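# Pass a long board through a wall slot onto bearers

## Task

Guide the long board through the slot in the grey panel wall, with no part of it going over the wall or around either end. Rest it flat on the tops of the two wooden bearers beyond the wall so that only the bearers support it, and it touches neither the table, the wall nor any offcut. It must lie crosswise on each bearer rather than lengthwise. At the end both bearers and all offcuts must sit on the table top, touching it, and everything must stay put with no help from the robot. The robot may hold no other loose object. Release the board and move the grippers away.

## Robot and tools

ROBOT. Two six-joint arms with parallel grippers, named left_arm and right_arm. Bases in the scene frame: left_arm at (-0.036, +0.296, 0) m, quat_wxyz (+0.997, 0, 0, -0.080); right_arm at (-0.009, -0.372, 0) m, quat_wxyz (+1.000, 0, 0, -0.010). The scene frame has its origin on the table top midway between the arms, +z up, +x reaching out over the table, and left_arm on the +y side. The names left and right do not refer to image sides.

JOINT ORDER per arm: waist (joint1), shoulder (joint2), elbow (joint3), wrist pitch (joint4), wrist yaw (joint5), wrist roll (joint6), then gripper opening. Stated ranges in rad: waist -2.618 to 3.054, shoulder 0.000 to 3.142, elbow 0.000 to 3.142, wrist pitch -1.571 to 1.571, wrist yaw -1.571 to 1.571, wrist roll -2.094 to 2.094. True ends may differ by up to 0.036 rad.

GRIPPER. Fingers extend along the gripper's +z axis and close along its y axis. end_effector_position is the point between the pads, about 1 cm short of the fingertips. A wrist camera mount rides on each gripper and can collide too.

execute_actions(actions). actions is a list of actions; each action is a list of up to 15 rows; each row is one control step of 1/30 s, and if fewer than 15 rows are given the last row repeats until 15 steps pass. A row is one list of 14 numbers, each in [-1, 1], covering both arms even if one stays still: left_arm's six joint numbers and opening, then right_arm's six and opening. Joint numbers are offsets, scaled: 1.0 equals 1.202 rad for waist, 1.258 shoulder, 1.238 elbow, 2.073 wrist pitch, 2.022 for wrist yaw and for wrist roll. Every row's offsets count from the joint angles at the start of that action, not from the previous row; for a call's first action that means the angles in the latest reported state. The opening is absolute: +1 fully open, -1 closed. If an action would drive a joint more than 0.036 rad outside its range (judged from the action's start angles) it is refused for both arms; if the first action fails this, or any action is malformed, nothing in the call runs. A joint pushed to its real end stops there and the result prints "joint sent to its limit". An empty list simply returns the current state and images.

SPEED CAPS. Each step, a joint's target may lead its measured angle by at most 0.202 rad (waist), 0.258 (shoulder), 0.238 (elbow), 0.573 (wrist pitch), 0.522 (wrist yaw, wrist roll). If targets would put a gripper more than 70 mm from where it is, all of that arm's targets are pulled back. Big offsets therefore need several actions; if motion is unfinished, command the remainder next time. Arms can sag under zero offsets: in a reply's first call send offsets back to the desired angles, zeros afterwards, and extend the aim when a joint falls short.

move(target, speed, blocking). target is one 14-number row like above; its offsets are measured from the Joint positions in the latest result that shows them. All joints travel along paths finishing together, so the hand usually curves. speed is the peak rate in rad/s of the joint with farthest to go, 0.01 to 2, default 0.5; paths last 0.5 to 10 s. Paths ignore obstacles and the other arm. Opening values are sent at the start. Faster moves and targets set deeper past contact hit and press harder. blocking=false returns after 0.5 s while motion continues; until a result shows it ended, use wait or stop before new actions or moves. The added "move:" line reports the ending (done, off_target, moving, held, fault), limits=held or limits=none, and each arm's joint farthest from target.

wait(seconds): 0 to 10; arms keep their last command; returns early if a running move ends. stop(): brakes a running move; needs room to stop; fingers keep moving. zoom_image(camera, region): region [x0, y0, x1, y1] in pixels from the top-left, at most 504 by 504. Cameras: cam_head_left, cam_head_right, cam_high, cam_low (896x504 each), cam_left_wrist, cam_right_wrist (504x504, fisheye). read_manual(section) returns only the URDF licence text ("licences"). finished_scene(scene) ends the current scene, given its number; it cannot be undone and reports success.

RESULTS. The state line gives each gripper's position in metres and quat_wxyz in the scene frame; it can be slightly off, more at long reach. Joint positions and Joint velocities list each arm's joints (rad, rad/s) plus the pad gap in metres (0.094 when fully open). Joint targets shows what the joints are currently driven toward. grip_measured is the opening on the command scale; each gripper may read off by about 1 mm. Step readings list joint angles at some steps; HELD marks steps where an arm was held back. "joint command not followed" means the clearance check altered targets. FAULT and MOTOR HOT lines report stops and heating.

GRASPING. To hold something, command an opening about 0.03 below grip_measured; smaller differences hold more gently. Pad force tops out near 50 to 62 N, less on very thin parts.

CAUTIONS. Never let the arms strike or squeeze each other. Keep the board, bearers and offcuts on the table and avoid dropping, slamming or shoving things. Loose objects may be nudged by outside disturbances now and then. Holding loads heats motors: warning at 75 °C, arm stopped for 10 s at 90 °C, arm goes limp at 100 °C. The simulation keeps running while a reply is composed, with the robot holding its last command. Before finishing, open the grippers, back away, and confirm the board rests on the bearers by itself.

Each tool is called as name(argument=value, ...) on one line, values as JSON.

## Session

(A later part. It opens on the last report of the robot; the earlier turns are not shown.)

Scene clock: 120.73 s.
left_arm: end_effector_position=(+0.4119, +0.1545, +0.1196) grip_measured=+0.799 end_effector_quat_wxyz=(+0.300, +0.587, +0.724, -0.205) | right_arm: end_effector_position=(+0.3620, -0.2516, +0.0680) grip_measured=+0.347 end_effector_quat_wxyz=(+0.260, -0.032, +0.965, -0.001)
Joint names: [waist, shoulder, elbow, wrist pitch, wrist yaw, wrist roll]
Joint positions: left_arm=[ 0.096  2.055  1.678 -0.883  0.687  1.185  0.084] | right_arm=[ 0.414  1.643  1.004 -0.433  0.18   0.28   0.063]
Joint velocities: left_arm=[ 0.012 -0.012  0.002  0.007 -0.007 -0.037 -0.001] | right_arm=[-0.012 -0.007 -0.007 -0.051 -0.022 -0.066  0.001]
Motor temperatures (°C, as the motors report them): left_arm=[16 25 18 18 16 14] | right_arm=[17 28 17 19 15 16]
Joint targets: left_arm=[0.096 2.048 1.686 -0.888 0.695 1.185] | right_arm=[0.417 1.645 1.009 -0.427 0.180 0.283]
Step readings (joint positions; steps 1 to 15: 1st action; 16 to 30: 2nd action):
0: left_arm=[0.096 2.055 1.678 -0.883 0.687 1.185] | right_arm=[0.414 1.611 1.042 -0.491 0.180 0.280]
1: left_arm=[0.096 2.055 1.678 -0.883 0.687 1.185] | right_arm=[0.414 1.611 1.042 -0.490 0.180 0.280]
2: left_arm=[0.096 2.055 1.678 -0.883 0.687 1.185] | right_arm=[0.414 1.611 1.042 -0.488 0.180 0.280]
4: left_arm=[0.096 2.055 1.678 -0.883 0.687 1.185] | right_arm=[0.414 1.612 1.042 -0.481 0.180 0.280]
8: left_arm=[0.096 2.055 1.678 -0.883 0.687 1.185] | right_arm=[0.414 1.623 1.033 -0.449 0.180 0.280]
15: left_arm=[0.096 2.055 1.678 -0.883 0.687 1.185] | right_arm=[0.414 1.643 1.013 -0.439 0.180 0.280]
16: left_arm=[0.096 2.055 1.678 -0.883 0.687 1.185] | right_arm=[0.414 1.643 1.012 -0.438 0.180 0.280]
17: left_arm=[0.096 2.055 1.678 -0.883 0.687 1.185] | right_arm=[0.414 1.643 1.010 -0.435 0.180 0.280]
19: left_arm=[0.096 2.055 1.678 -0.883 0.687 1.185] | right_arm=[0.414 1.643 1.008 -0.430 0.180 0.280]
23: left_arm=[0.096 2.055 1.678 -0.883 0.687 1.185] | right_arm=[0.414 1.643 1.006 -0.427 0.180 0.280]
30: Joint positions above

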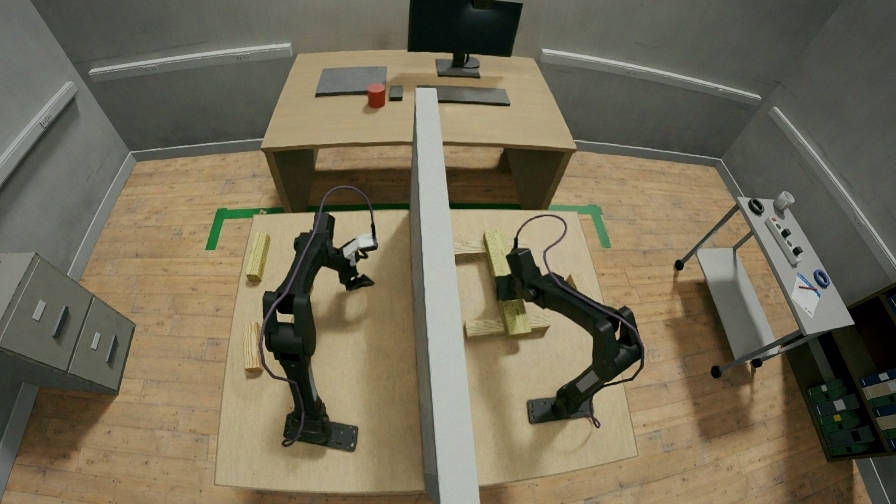

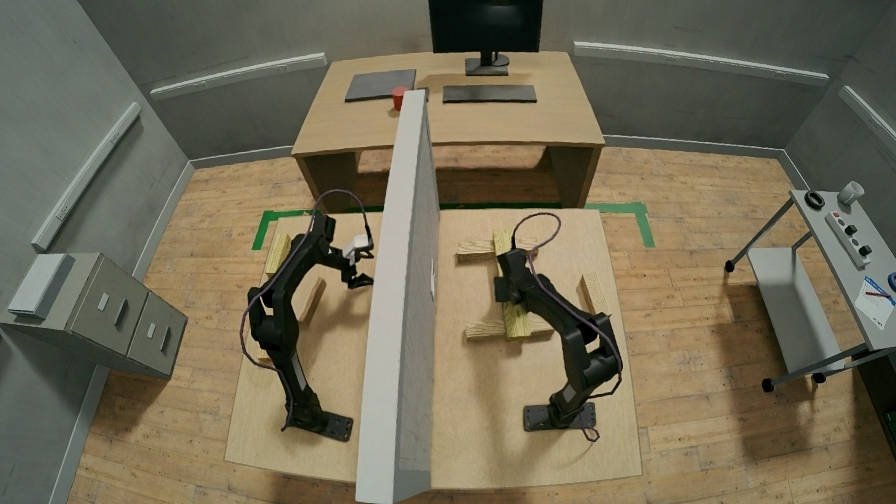

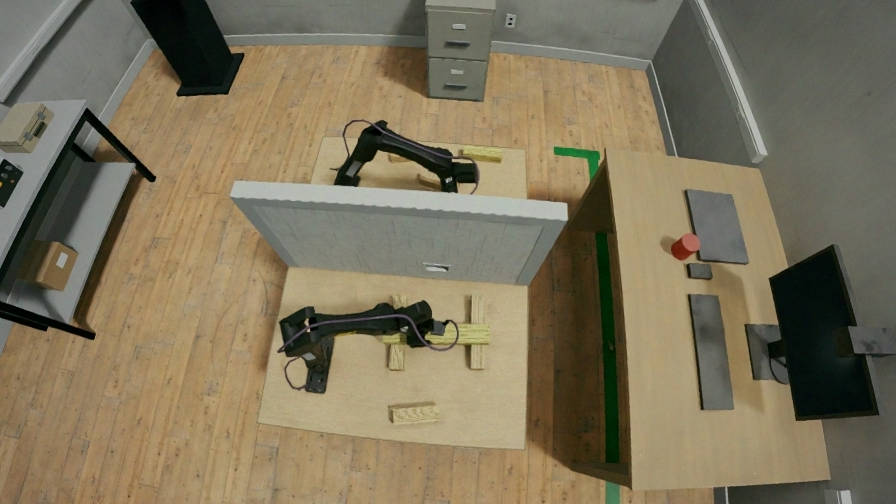

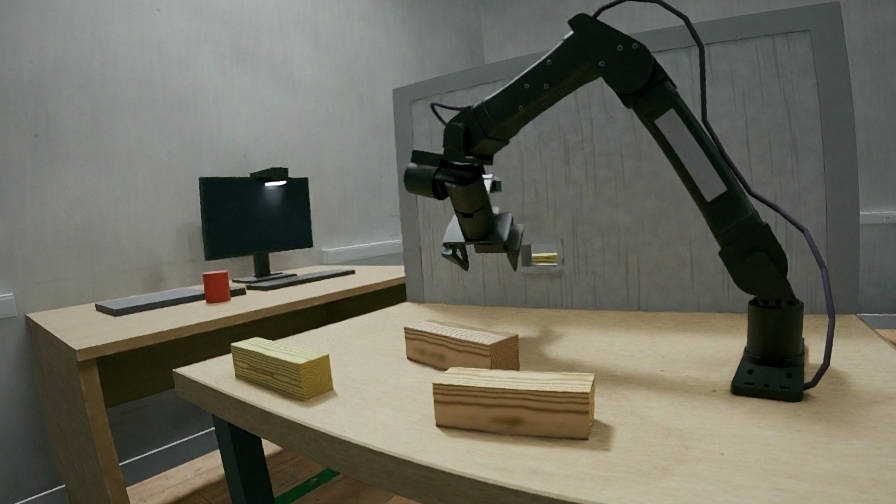

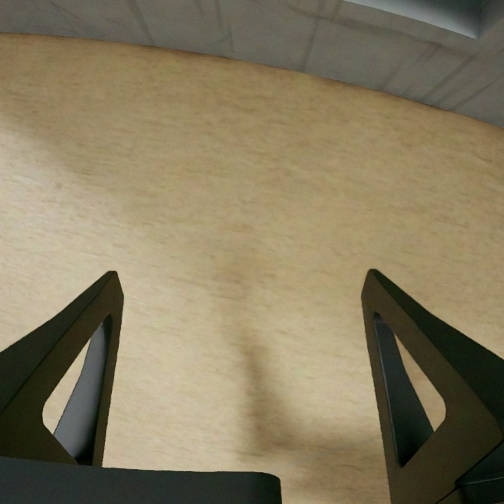

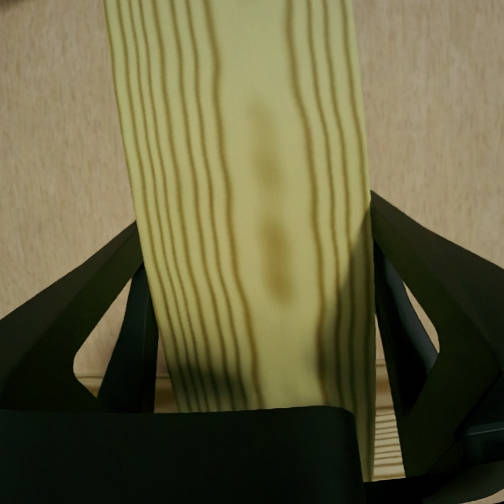

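zoom_image(camera="cam_head_left", region=[450, 220, 570, 350])

zoom_image(camera="cam_high", region=[370, 285, 510, 385])

Region (450, 220, 570, 350) of cam_head_left's 896x504 image, scaled by 3.877, with more detail than that image has; it fills the left 465 columns of this view, and the rest is white.

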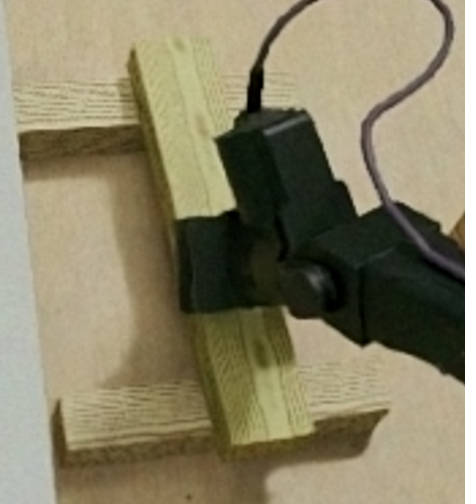

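Region (370, 285, 510, 385) of cam_high's 896x504 image, scaled by 3.600, with more detail than that image has; it fills the top 360 rows of this view, and the rest is white.

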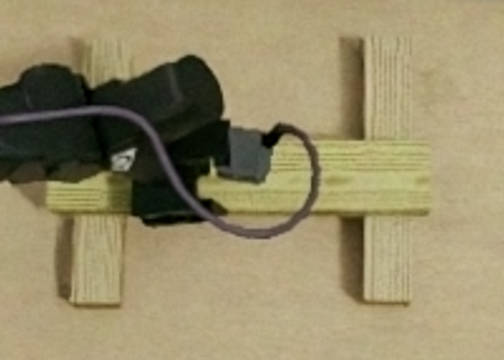

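execute_actions(actions=[[[0,-0.0056,0.0065,-0.0024,0.004,0,0.8, 0,-0.003,0.0065,0.002,0,0,0.8],
[0,-0.0056,0.0065,-0.0024,0.004,0,0.8, 0,-0.004,0.0065,0.002,0,0,0.8],
[0,-0.0056,0.0065,-0.0024,0.004,0,0.8, 0,-0.004,0.0065,0.002,0,0,0.8],
[0,-0.0056,0.0065,-0.0024,0.004,0,0.8, 0,-0.006,0.0065,0.002,0,0,0.8],
[0,-0.0056,0.0065,-0.0024,0.004,0,0.8, 0,-0.012,0.0065,0.002,0,0,0.8],
[0,-0.0056,0.0065,-0.0024,0.004,0,0.8, 0,-0.0417,0.0065,0.002,0,0,0.8],
[0,-0.0056,0.0065,-0.0024,0.004,0,0.8, 0,-0.0617,0.0065,0.002,0,0,0.8],
[0,-0.0056,0.0065,-0.0024,0.004,0,0.8, 0,-0.0836,0.0065,0.002,0,0,0.8],
[0,-0.0056,0.0065,-0.0024,0.004,0,0.8, 0,-0.0905,0.0065,0.002,0,0,0.8],
[0,-0.0056,0.0065,-0.0024,0.004,0,0.8, 0,-0.1043,0.0065,0.002,0,0,0.8],
[0,-0.0056,0.0065,-0.0024,0.004,0,0.8, 0,-0.1180,0.0065,0.002,0,0,0.8],
[0,-0.0056,0.0065,-0.0024,0.004,0,0.8, 0,-0.1277,0.0065,0.002,0,0,0.8],
[0,-0.0056,0.0065,-0.0024,0.004,0,0.8, 0,-0.1270,0.0065,0.002,0,0,0.8],
[0,-0.0056,0.0065,-0.0024,0.004,0,0.8, 0,-0.1263,0.0065,0.002,0,0,0.8],
[0,-0.0056,0.0065,-0.0024,0.004,0,0.8, 0,-0.1166,0.0065,0.002,0,0,0.8]]])

Scene clock: 122.00 s.
left_arm: end_effector_position=(+0.4119, +0.1545, +0.1196) grip_measured=+0.799 end_effector_quat_wxyz=(+0.300, +0.587, +0.724, -0.205) | right_arm: end_effector_position=(+0.3661, -0.2499, +0.1241) grip_measured=+0.797 end_effector_quat_wxyz=(+0.329, -0.025, +0.944, +0.025)
Joint names: [waist, shoulder, elbow, wrist pitch, wrist yaw, wrist roll]
Joint positions: left_arm=[ 0.096  2.055  1.678 -0.883  0.687  1.185  0.084] | right_arm=[ 0.414  1.494  1.004 -0.428  0.18   0.28   0.084]
Joint velocities: left_arm=[ 0.007  0.007 -0.027  0.051 -0.007 -0.007  0.   ] | right_arm=[ 0.002 -0.081  0.007  0.051 -0.051 -0.022 -0.   ]
Motor temperatures (°C, as the motors report them): left_arm=[16 25 18 18 16 14] | right_arm=[17 28 17 19 15 16]
Joint targets: left_arm=[0.096 2.048 1.686 -0.888 0.695 1.185] | right_arm=[0.414 1.497 1.012 -0.429 0.180 0.280]
Step readings (joint positions):
0: left_arm=[0.096 2.055 1.678 -0.883 0.687 1.185] | right_arm=[0.414 1.643 1.004 -0.434 0.180 0.280]
1: left_arm=[0.096 2.055 1.678 -0.883 0.687 1.185] | right_arm=[0.414 1.643 1.004 -0.434 0.180 0.280]
2: left_arm=[0.096 2.055 1.678 -0.883 0.687 1.185] | right_arm=[0.414 1.643 1.004 -0.434 0.180 0.280]
4: left_arm=[0.096 2.055 1.678 -0.883 0.687 1.185] | right_arm=[0.414 1.643 1.004 -0.433 0.180 0.280]
8: left_arm=[0.096 2.055 1.678 -0.883 0.687 1.185] | right_arm=[0.414 1.616 1.004 -0.437 0.180 0.280]
15: Joint positions above

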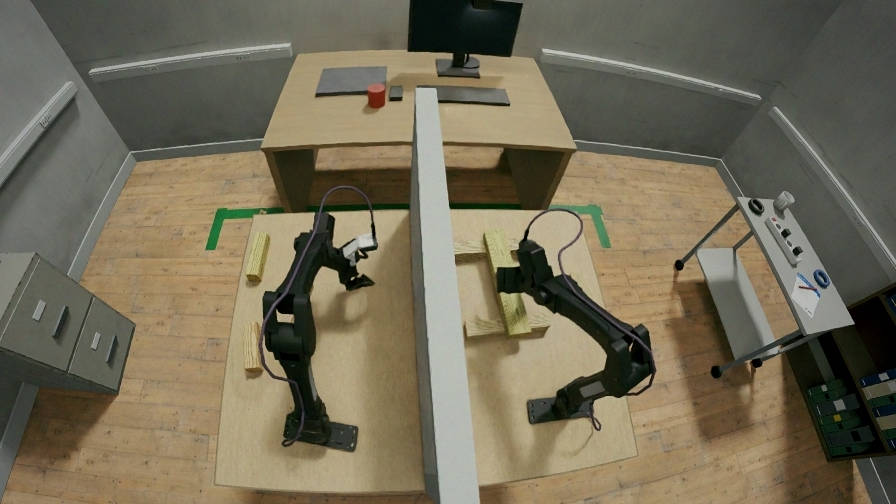

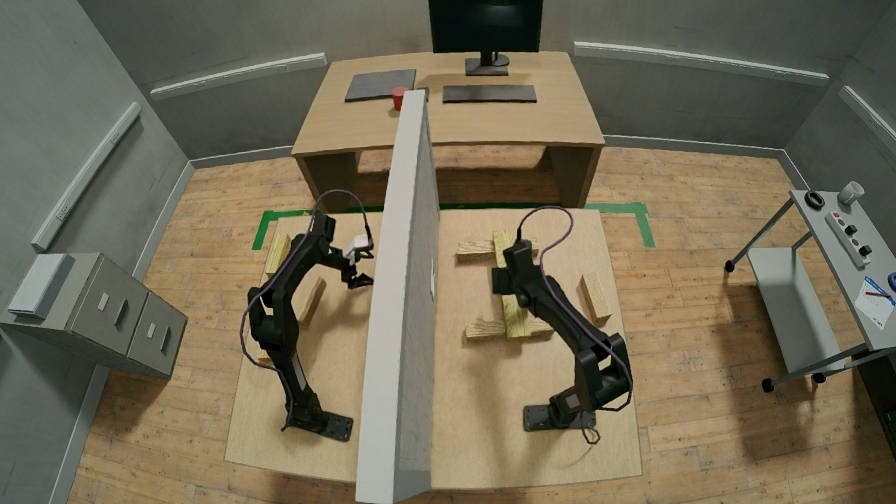

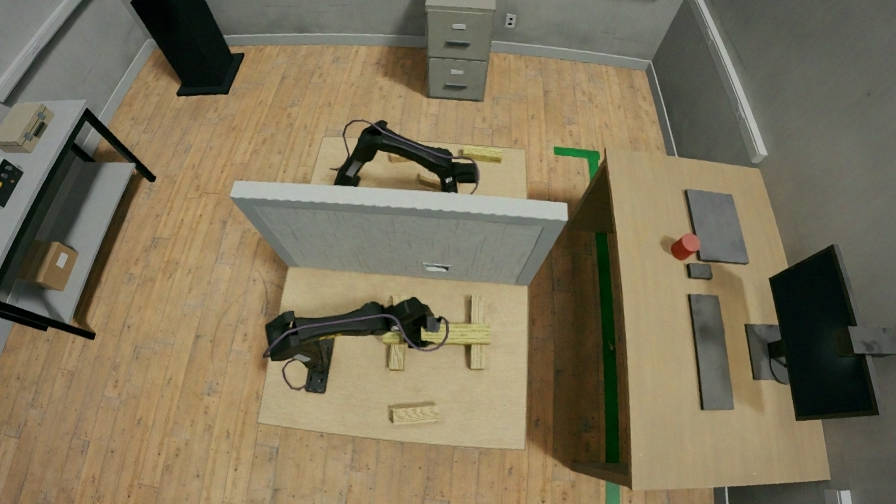

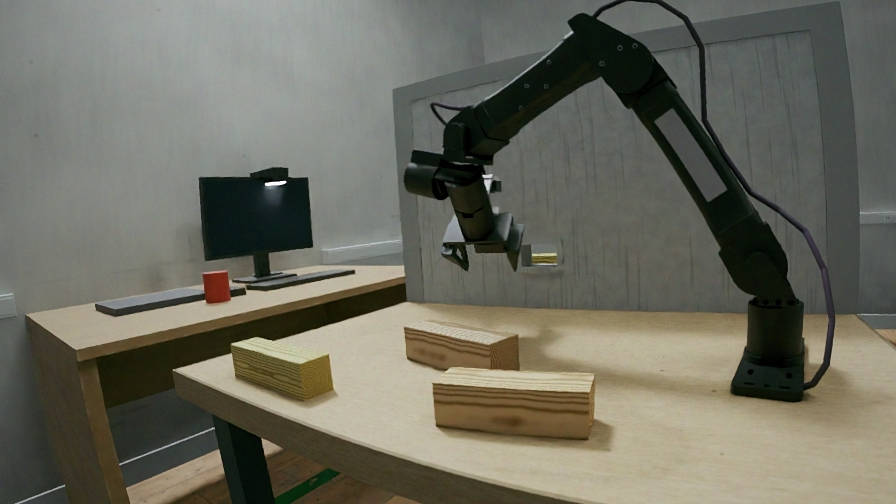

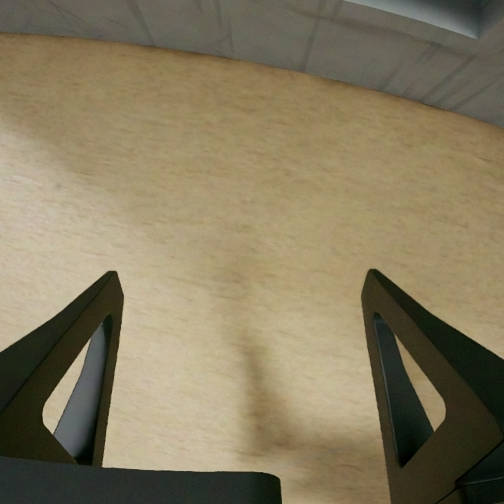

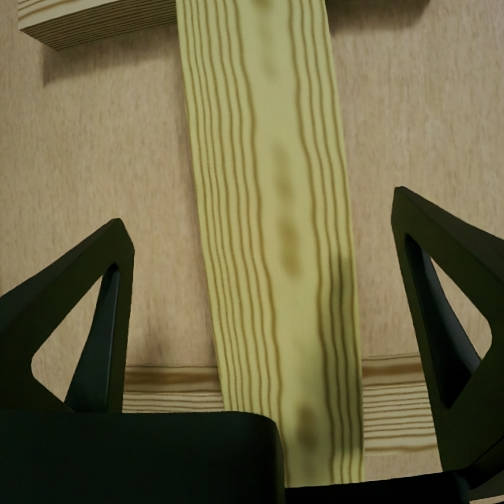

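zoom_image(camera="cam_head_left", region=[440, 215, 580, 350])

Region (440, 215, 580, 350) of cam_head_left's 896x504 image, scaled by 3.600, with more detail than that image has; it fills the top 486 rows of this view, and the rest is white.

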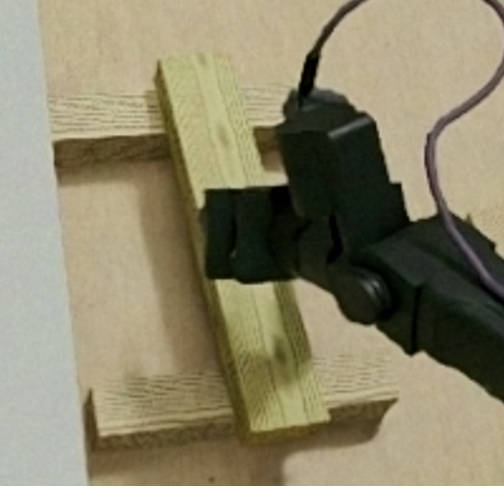

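finished_scene(scene=2)

The scene is finished: the task was done.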